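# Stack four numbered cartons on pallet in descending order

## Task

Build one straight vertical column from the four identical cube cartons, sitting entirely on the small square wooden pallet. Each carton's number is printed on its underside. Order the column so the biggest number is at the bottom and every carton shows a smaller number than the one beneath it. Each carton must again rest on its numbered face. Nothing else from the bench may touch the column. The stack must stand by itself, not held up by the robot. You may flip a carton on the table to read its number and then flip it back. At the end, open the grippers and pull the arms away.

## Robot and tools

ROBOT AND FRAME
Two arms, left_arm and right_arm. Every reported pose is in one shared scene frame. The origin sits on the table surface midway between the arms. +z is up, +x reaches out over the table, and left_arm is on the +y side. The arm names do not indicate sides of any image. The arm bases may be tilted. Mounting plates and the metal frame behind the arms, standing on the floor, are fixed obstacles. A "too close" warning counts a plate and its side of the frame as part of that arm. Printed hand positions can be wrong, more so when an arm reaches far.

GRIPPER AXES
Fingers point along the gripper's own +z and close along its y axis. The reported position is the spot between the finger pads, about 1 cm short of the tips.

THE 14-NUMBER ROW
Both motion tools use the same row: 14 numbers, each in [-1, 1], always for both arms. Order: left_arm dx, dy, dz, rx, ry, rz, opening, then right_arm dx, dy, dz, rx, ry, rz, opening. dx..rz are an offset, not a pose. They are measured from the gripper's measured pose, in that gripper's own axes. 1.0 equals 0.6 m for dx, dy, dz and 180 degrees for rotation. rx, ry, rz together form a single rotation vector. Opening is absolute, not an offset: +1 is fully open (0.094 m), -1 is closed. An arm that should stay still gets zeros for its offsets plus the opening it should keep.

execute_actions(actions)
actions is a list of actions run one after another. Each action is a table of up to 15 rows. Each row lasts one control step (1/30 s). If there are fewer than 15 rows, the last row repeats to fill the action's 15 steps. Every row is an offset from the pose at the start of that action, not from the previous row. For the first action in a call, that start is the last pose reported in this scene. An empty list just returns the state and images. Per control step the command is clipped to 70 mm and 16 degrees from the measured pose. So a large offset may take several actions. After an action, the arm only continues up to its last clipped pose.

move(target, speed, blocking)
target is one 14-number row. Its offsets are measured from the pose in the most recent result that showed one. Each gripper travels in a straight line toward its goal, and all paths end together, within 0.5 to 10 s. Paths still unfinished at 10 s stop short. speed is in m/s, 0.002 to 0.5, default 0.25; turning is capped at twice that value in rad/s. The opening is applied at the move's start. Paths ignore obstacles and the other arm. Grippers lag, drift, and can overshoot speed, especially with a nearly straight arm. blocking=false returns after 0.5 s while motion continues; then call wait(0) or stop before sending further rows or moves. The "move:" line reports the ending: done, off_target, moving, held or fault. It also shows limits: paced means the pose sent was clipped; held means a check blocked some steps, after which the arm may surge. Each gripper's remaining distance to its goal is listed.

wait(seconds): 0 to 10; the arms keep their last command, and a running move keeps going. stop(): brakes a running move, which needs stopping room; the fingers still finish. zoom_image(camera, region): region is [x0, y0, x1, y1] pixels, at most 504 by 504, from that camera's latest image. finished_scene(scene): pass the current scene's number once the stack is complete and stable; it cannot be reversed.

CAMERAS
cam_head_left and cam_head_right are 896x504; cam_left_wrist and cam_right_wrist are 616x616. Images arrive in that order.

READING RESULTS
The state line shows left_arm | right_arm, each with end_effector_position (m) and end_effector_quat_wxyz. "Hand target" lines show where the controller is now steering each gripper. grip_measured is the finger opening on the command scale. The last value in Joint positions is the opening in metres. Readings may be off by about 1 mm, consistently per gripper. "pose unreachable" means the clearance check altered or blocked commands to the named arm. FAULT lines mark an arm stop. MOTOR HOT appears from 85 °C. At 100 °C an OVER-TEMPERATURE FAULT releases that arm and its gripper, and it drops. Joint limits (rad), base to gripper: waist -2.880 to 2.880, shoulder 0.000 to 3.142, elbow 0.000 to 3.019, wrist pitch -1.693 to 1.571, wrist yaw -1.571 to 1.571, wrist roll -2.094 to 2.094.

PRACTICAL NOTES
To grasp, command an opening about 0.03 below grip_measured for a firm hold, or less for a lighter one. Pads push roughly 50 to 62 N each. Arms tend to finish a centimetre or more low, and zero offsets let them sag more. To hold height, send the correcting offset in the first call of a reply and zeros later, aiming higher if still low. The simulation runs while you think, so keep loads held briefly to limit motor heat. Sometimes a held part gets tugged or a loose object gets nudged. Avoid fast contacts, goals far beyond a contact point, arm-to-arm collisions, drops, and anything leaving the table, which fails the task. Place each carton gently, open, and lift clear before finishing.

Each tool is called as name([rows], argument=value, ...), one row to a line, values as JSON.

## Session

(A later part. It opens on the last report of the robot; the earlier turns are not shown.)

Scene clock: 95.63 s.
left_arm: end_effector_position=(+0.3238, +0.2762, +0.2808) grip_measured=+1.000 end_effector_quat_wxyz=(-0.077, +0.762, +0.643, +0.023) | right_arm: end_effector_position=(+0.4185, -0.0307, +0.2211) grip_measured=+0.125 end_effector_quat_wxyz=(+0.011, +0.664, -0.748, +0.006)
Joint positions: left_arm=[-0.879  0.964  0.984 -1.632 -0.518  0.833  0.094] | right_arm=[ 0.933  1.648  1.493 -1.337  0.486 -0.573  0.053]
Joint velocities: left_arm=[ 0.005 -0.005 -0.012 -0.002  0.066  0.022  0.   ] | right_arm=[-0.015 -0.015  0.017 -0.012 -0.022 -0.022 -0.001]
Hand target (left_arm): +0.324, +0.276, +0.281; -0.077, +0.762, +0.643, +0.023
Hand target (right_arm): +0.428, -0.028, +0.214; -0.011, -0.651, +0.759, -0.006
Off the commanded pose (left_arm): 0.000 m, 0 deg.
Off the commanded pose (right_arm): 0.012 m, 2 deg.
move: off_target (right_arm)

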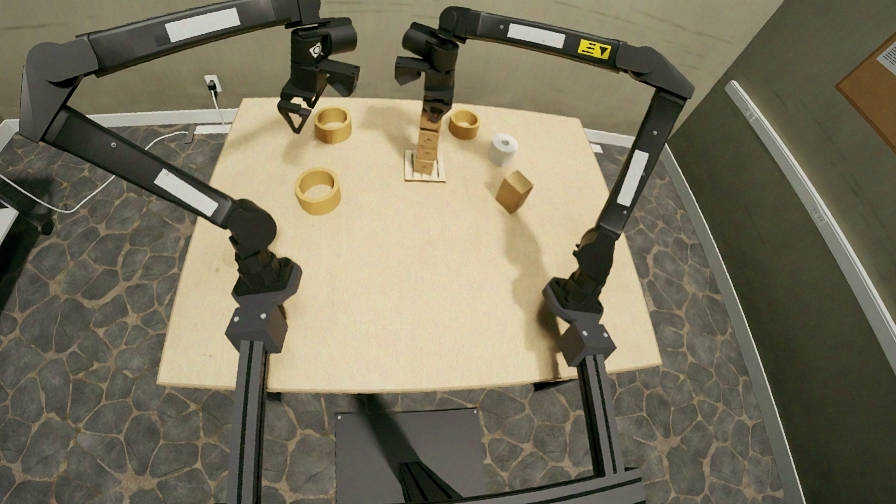

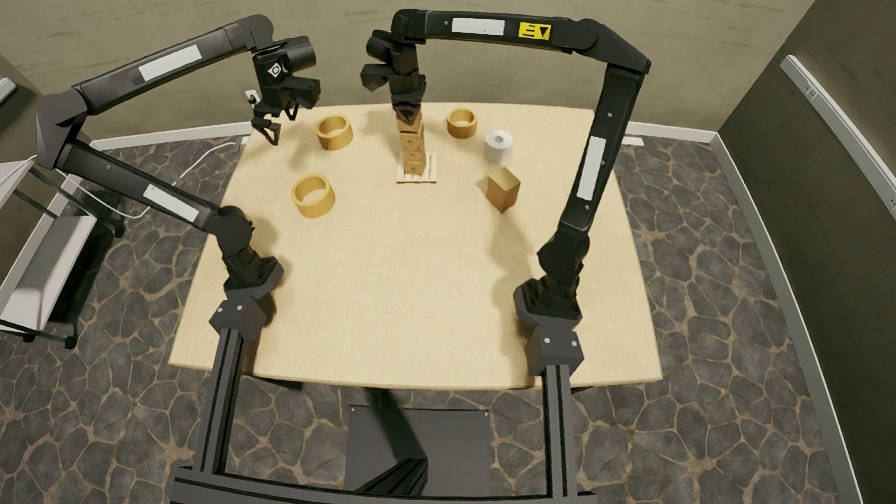

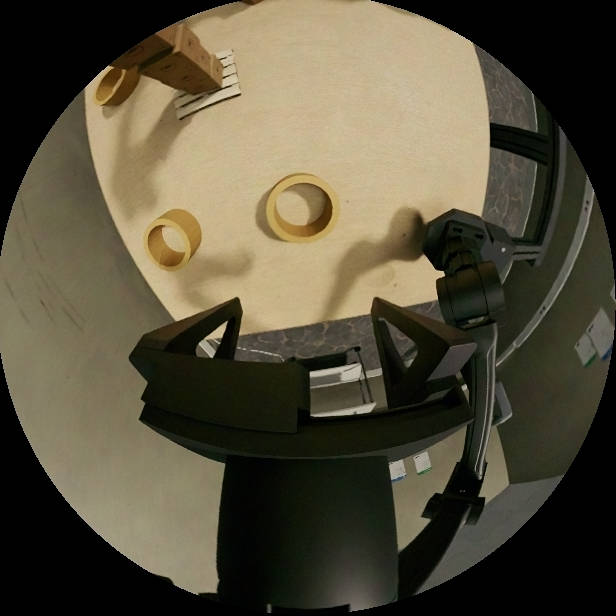

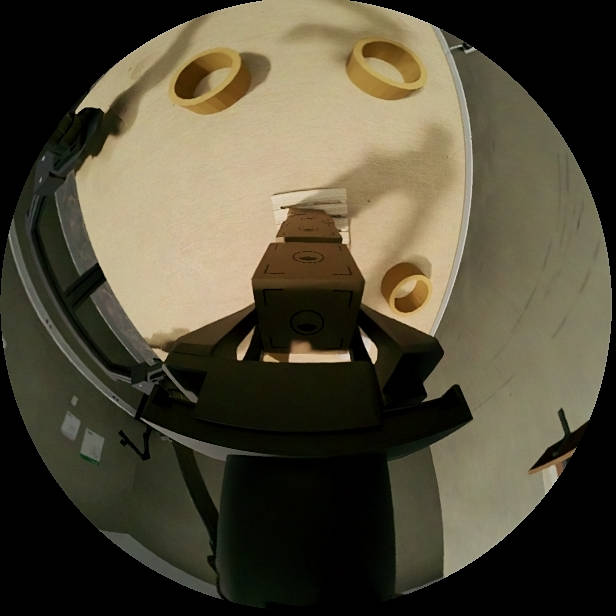

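Aligned.

move(target=[0,0,0,0,0,0,1,0.003,0,0.034,0,0,0,0.08], speed=0.03)

move(target=[0,0,0,0,0,0,1,0,0,0,0,0,0,1])

move(target=[0,0,0,0,0,0,1,0,-0.01,-0.15,0,0,0,1], speed=0.15)

move(target=[0,0,0,0,0,0,1,0.35,0.15,0,0,0,0,1])

zoom_image(camera="cam_head_left", region=[370,70,490,190])

Scene clock: 96.87 s.
left_arm: end_effector_position=(+0.3238, +0.2762, +0.2808) grip_measured=+1.000 end_effector_quat_wxyz=(-0.077, +0.762, +0.643, +0.023) | right_arm: end_effector_position=(+0.4164, -0.0290, +0.2094) grip_measured=+0.125 end_effector_quat_wxyz=(+0.005, +0.662, -0.749, +0.006)
Joint positions: left_arm=[-0.879  0.964  0.984 -1.632 -0.518  0.833  0.094] | right_arm=[ 0.927  1.648  1.461 -1.289  0.486 -0.582  0.053]
Joint velocities: left_arm=[ 0.005  0.005  0.002 -0.002 -0.022 -0.051  0.   ] | right_arm=[-0.015 -0.005 -0.007  0.007  0.022 -0.051 -0.   ]
Hand target (left_arm): +0.324, +0.276, +0.281; -0.077, +0.762, +0.643, +0.023
Hand target (right_arm): +0.418, -0.033, +0.201; -0.010, -0.663, +0.748, -0.006
Off the commanded pose (left_arm): 0.000 m, 0 deg.
Off the commanded pose (right_arm): 0.010 m, 1 deg.
move: done

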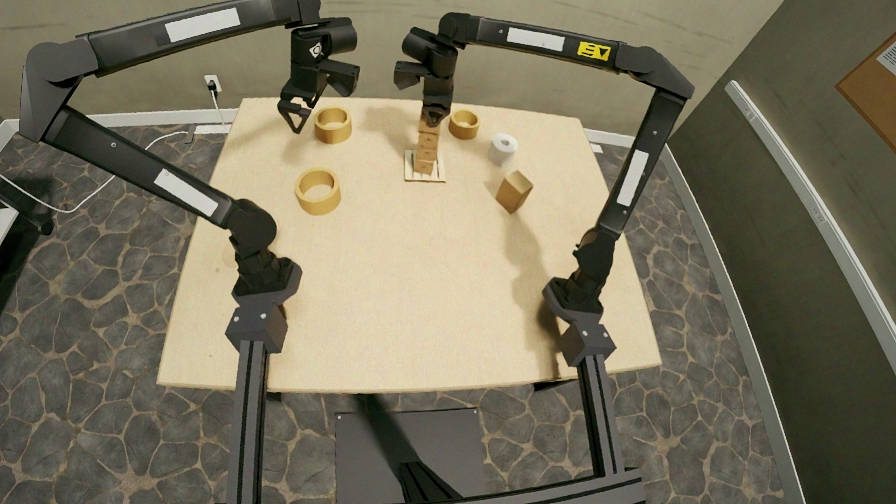

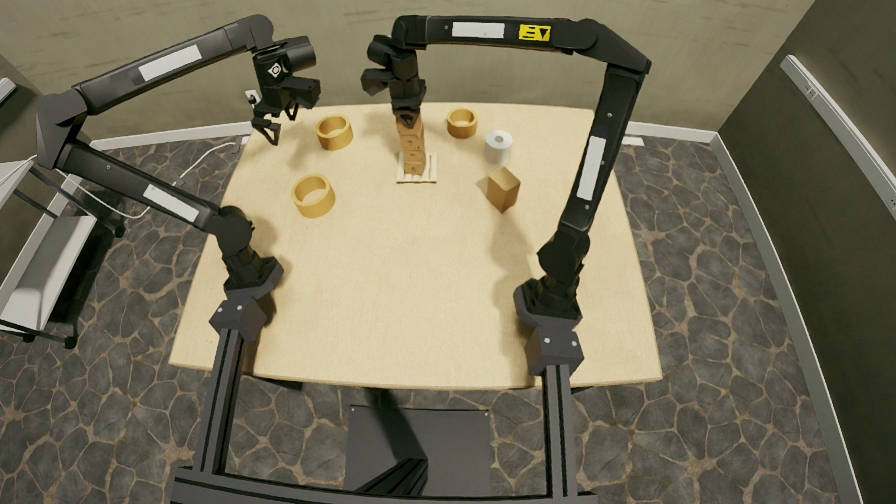

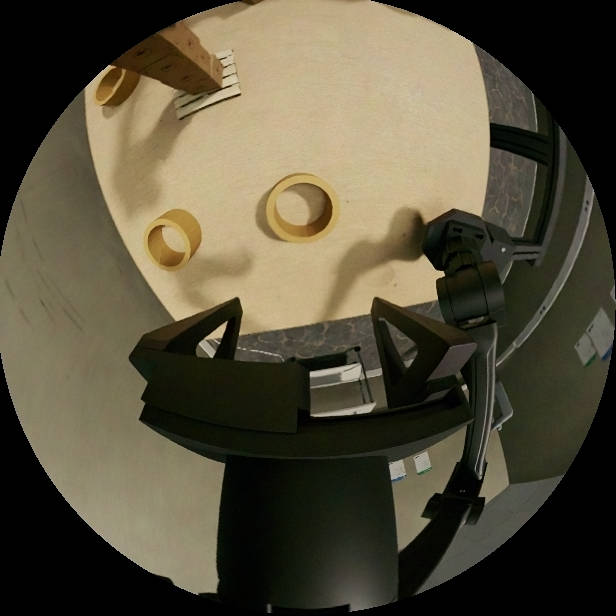

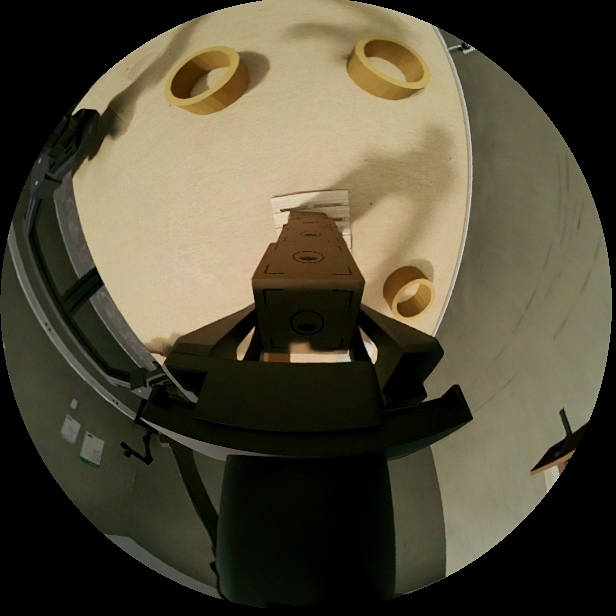

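Scene clock: 97.37 s.
left_arm: end_effector_position=(+0.3238, +0.2762, +0.2808) grip_measured=+1.000 end_effector_quat_wxyz=(-0.077, +0.762, +0.643, +0.023) | right_arm: end_effector_position=(+0.4164, -0.0290, +0.2094) grip_measured=+1.000 end_effector_quat_wxyz=(+0.005, +0.662, -0.749, +0.006)
Joint positions: left_arm=[-0.879  0.964  0.984 -1.632 -0.518  0.833  0.094] | right_arm=[ 0.927  1.648  1.461 -1.289  0.486 -0.582  0.094]
Joint velocities: left_arm=[ 0.005 -0.005  0.002 -0.002  0.066  0.051  0.   ] | right_arm=[ 0.015 -0.005  0.002  0.022 -0.066  0.007  0.   ]
Hand target (left_arm): +0.324, +0.276, +0.281; -0.077, +0.762, +0.643, +0.023
Hand target (right_arm): +0.416, -0.029, +0.209; -0.005, -0.662, +0.749, -0.006
Off the commanded pose (left_arm): 0.000 m, 0 deg.
Off the commanded pose (right_arm): 0.000 m, 0 deg.
move: done

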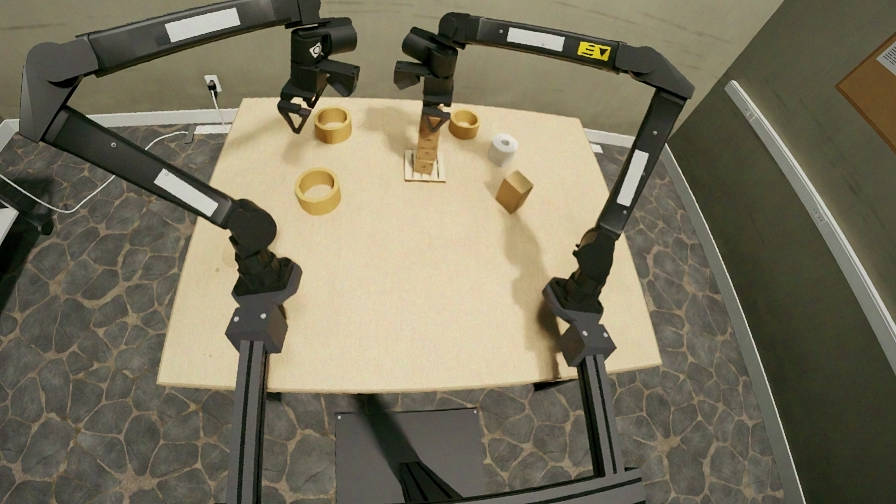

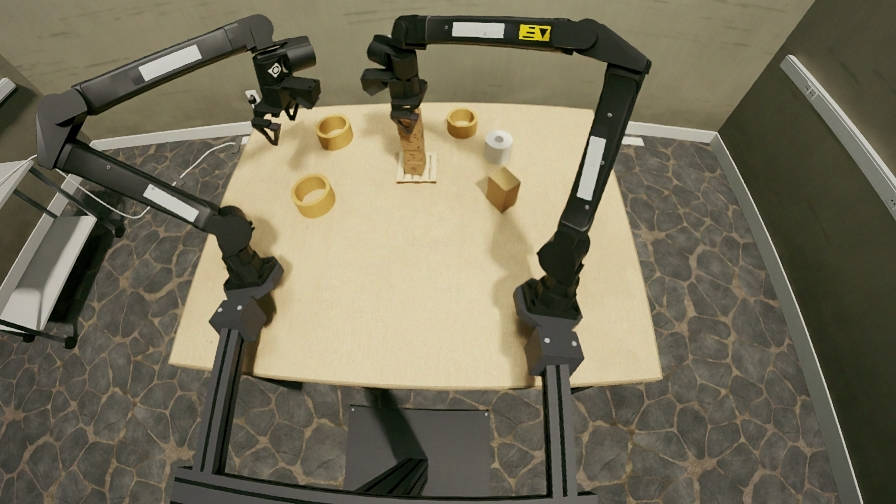

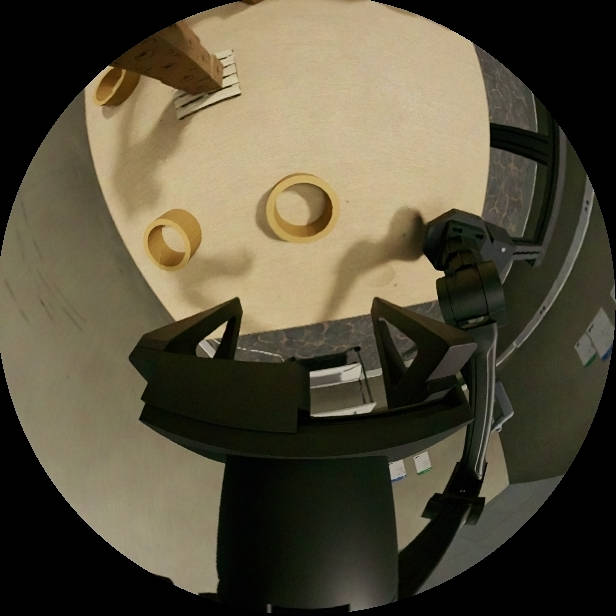

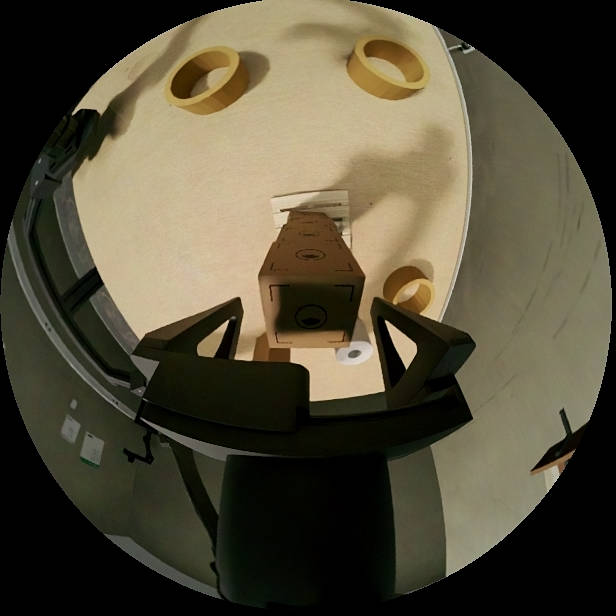

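Scene clock: 98.40 s.
left_arm: end_effector_position=(+0.3238, +0.2762, +0.2808) grip_measured=+1.000 end_effector_quat_wxyz=(-0.077, +0.762, +0.643, +0.023) | right_arm: end_effector_position=(+0.4105, -0.0323, +0.2787) grip_measured=+1.000 end_effector_quat_wxyz=(+0.027, +0.673, -0.739, +0.010)
Joint positions: left_arm=[-0.879  0.964  0.984 -1.632 -0.518  0.833  0.094] | right_arm=[ 0.996  1.637  1.607 -1.533  0.491 -0.509  0.094]
Joint velocities: left_arm=[-0.005 -0.015  0.007  0.007 -0.037 -0.051  0.   ] | right_arm=[-0.024  0.005 -0.017 -0.007 -0.007  0.007  0.   ]
Hand target (left_arm): +0.324, +0.276, +0.281; -0.077, +0.762, +0.643, +0.023
Hand target (right_arm): +0.420, -0.029, +0.299; -0.005, -0.663, +0.749, -0.006
Off the commanded pose (left_arm): 0.000 m, 0 deg.
Off the commanded pose (right_arm): 0.024 m, 3 deg.
move: off_target (right_arm)

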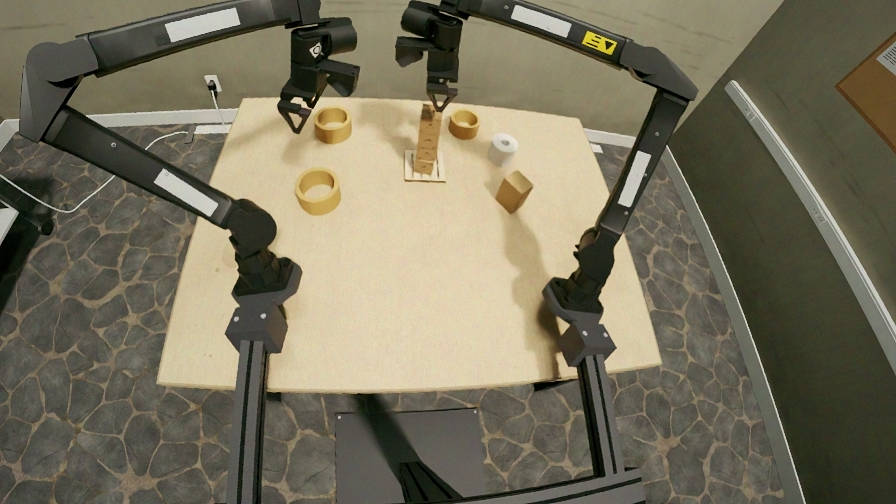

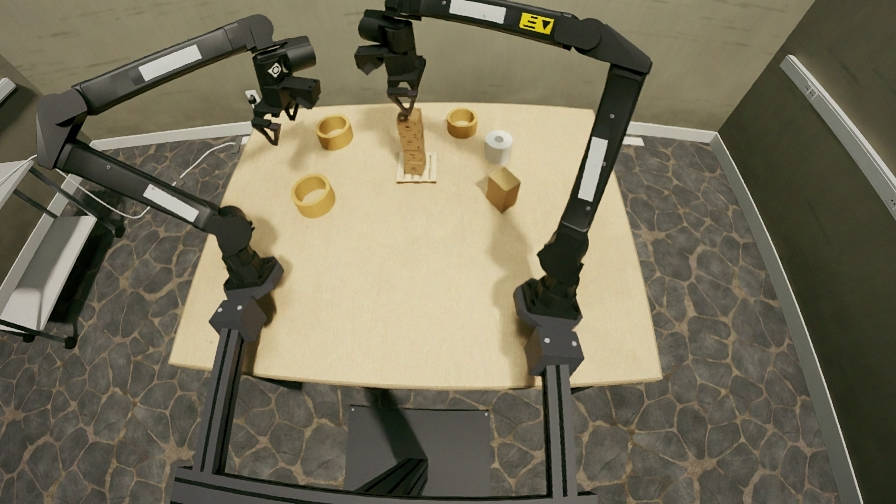

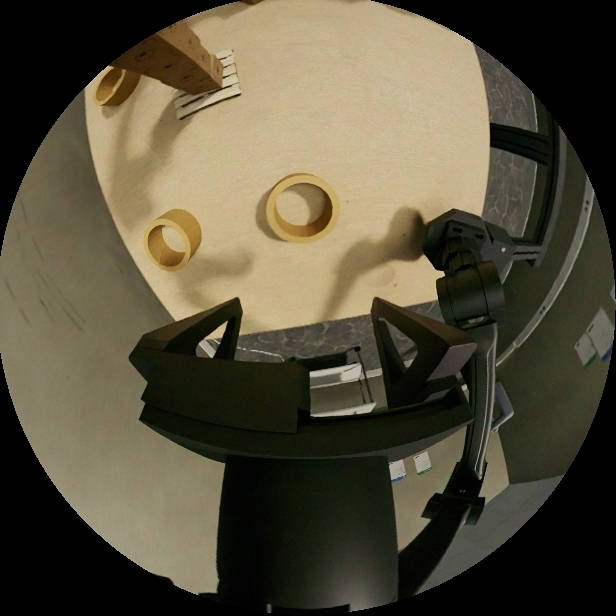

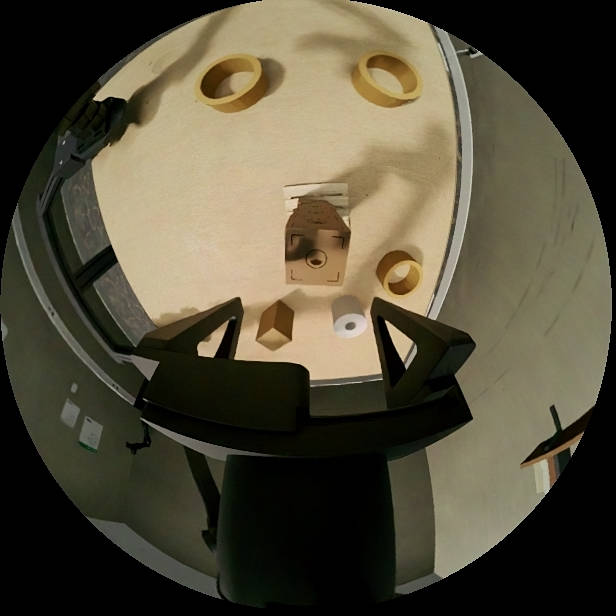

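Scene clock: 99.73 s.
left_arm: end_effector_position=(+0.3238, +0.2762, +0.2808) grip_measured=+1.000 end_effector_quat_wxyz=(-0.077, +0.762, +0.643, +0.023) | right_arm: end_effector_position=(+0.3006, -0.2274, +0.2943) grip_measured=+1.000 end_effector_quat_wxyz=(+0.016, +0.668, -0.744, +0.009)
Joint positions: left_arm=[-0.879  0.964  0.984 -1.632 -0.518  0.833  0.094] | right_arm=[ 0.936  1.026  1.059 -1.539  0.489 -0.576  0.094]
Joint velocities: left_arm=[ 0.005 -0.005 -0.002  0.002 -0.007 -0.051  0.   ] | right_arm=[-0.024 -0.005 -0.017 -0.012 -0.007 -0.022  0.   ]
Hand target (left_arm): +0.324, +0.276, +0.281; -0.077, +0.762, +0.643, +0.023
Hand target (right_arm): +0.299, -0.231, +0.289; -0.027, -0.673, +0.739, -0.009
Off the commanded pose (left_arm): 0.000 m, 0 deg.
Off the commanded pose (right_arm): 0.006 m, 1 deg.
move: done

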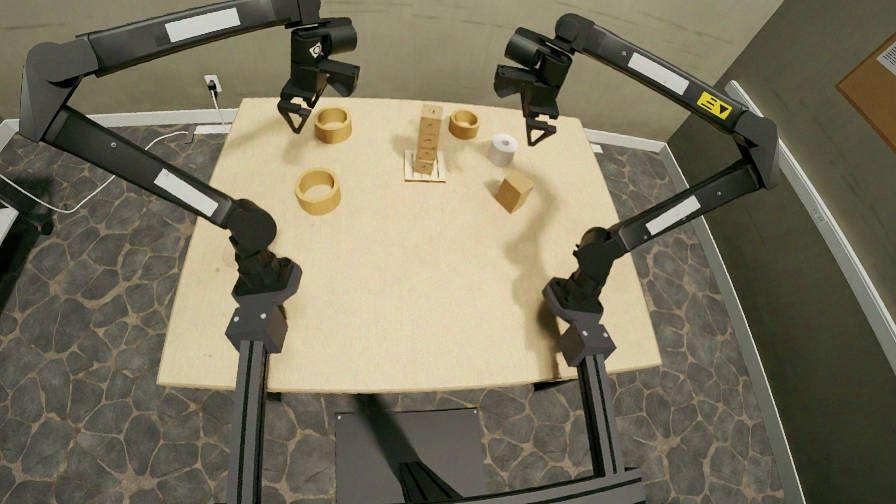

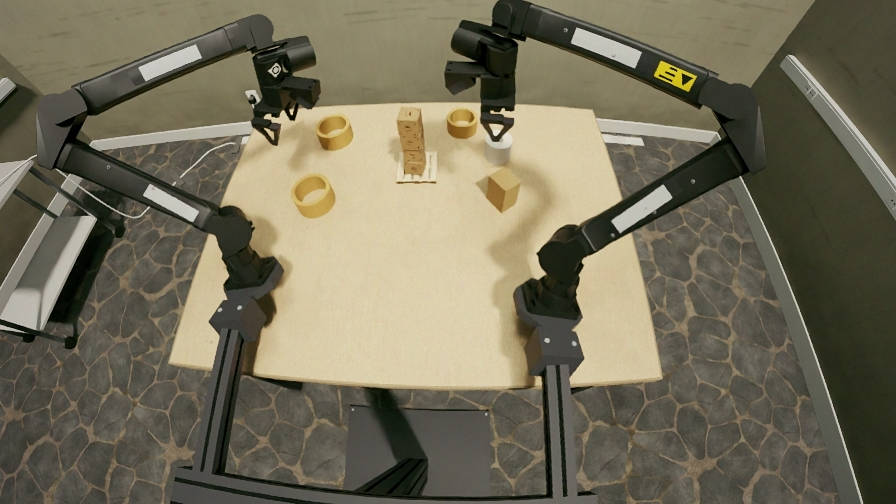

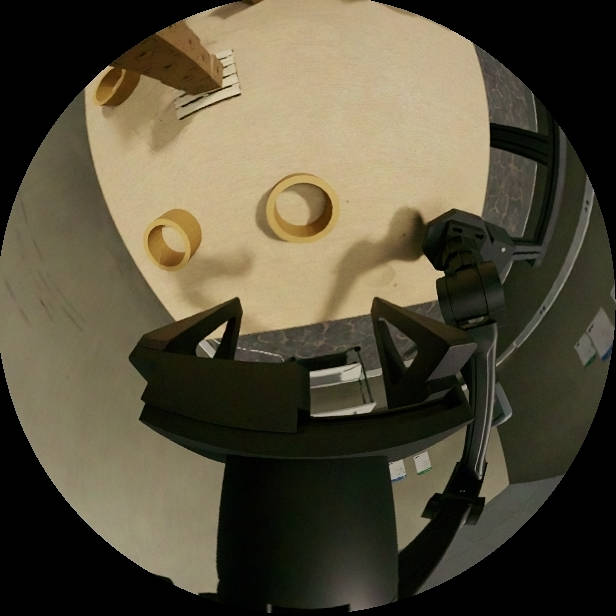

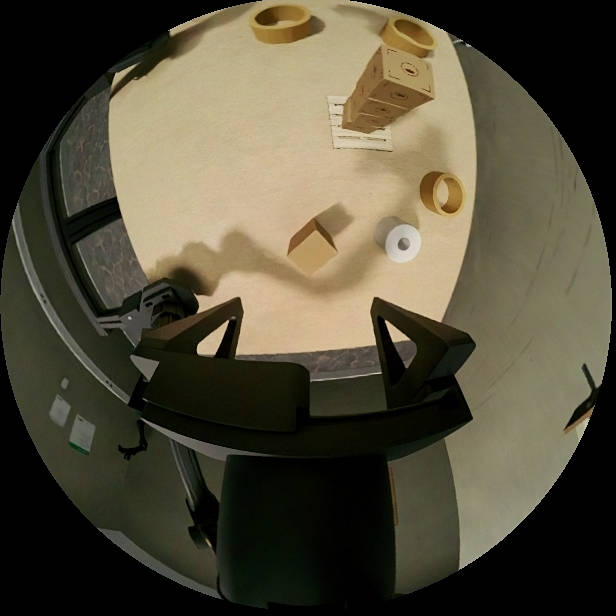

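Region (370, 70, 490, 190) of cam_head_left's 896x504 image, scaled by 4.200, with more detail than that image has.

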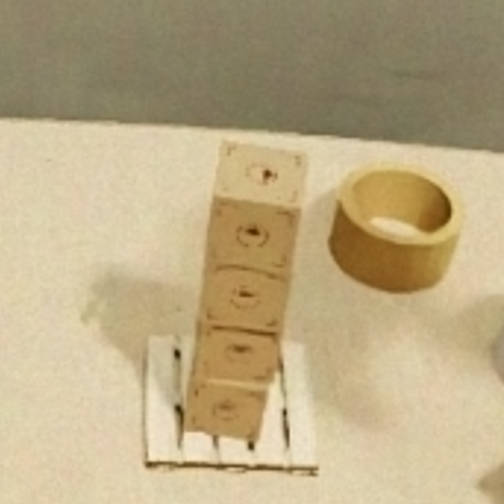

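finished_scene(scene=1)

The scene is finished: the task was done.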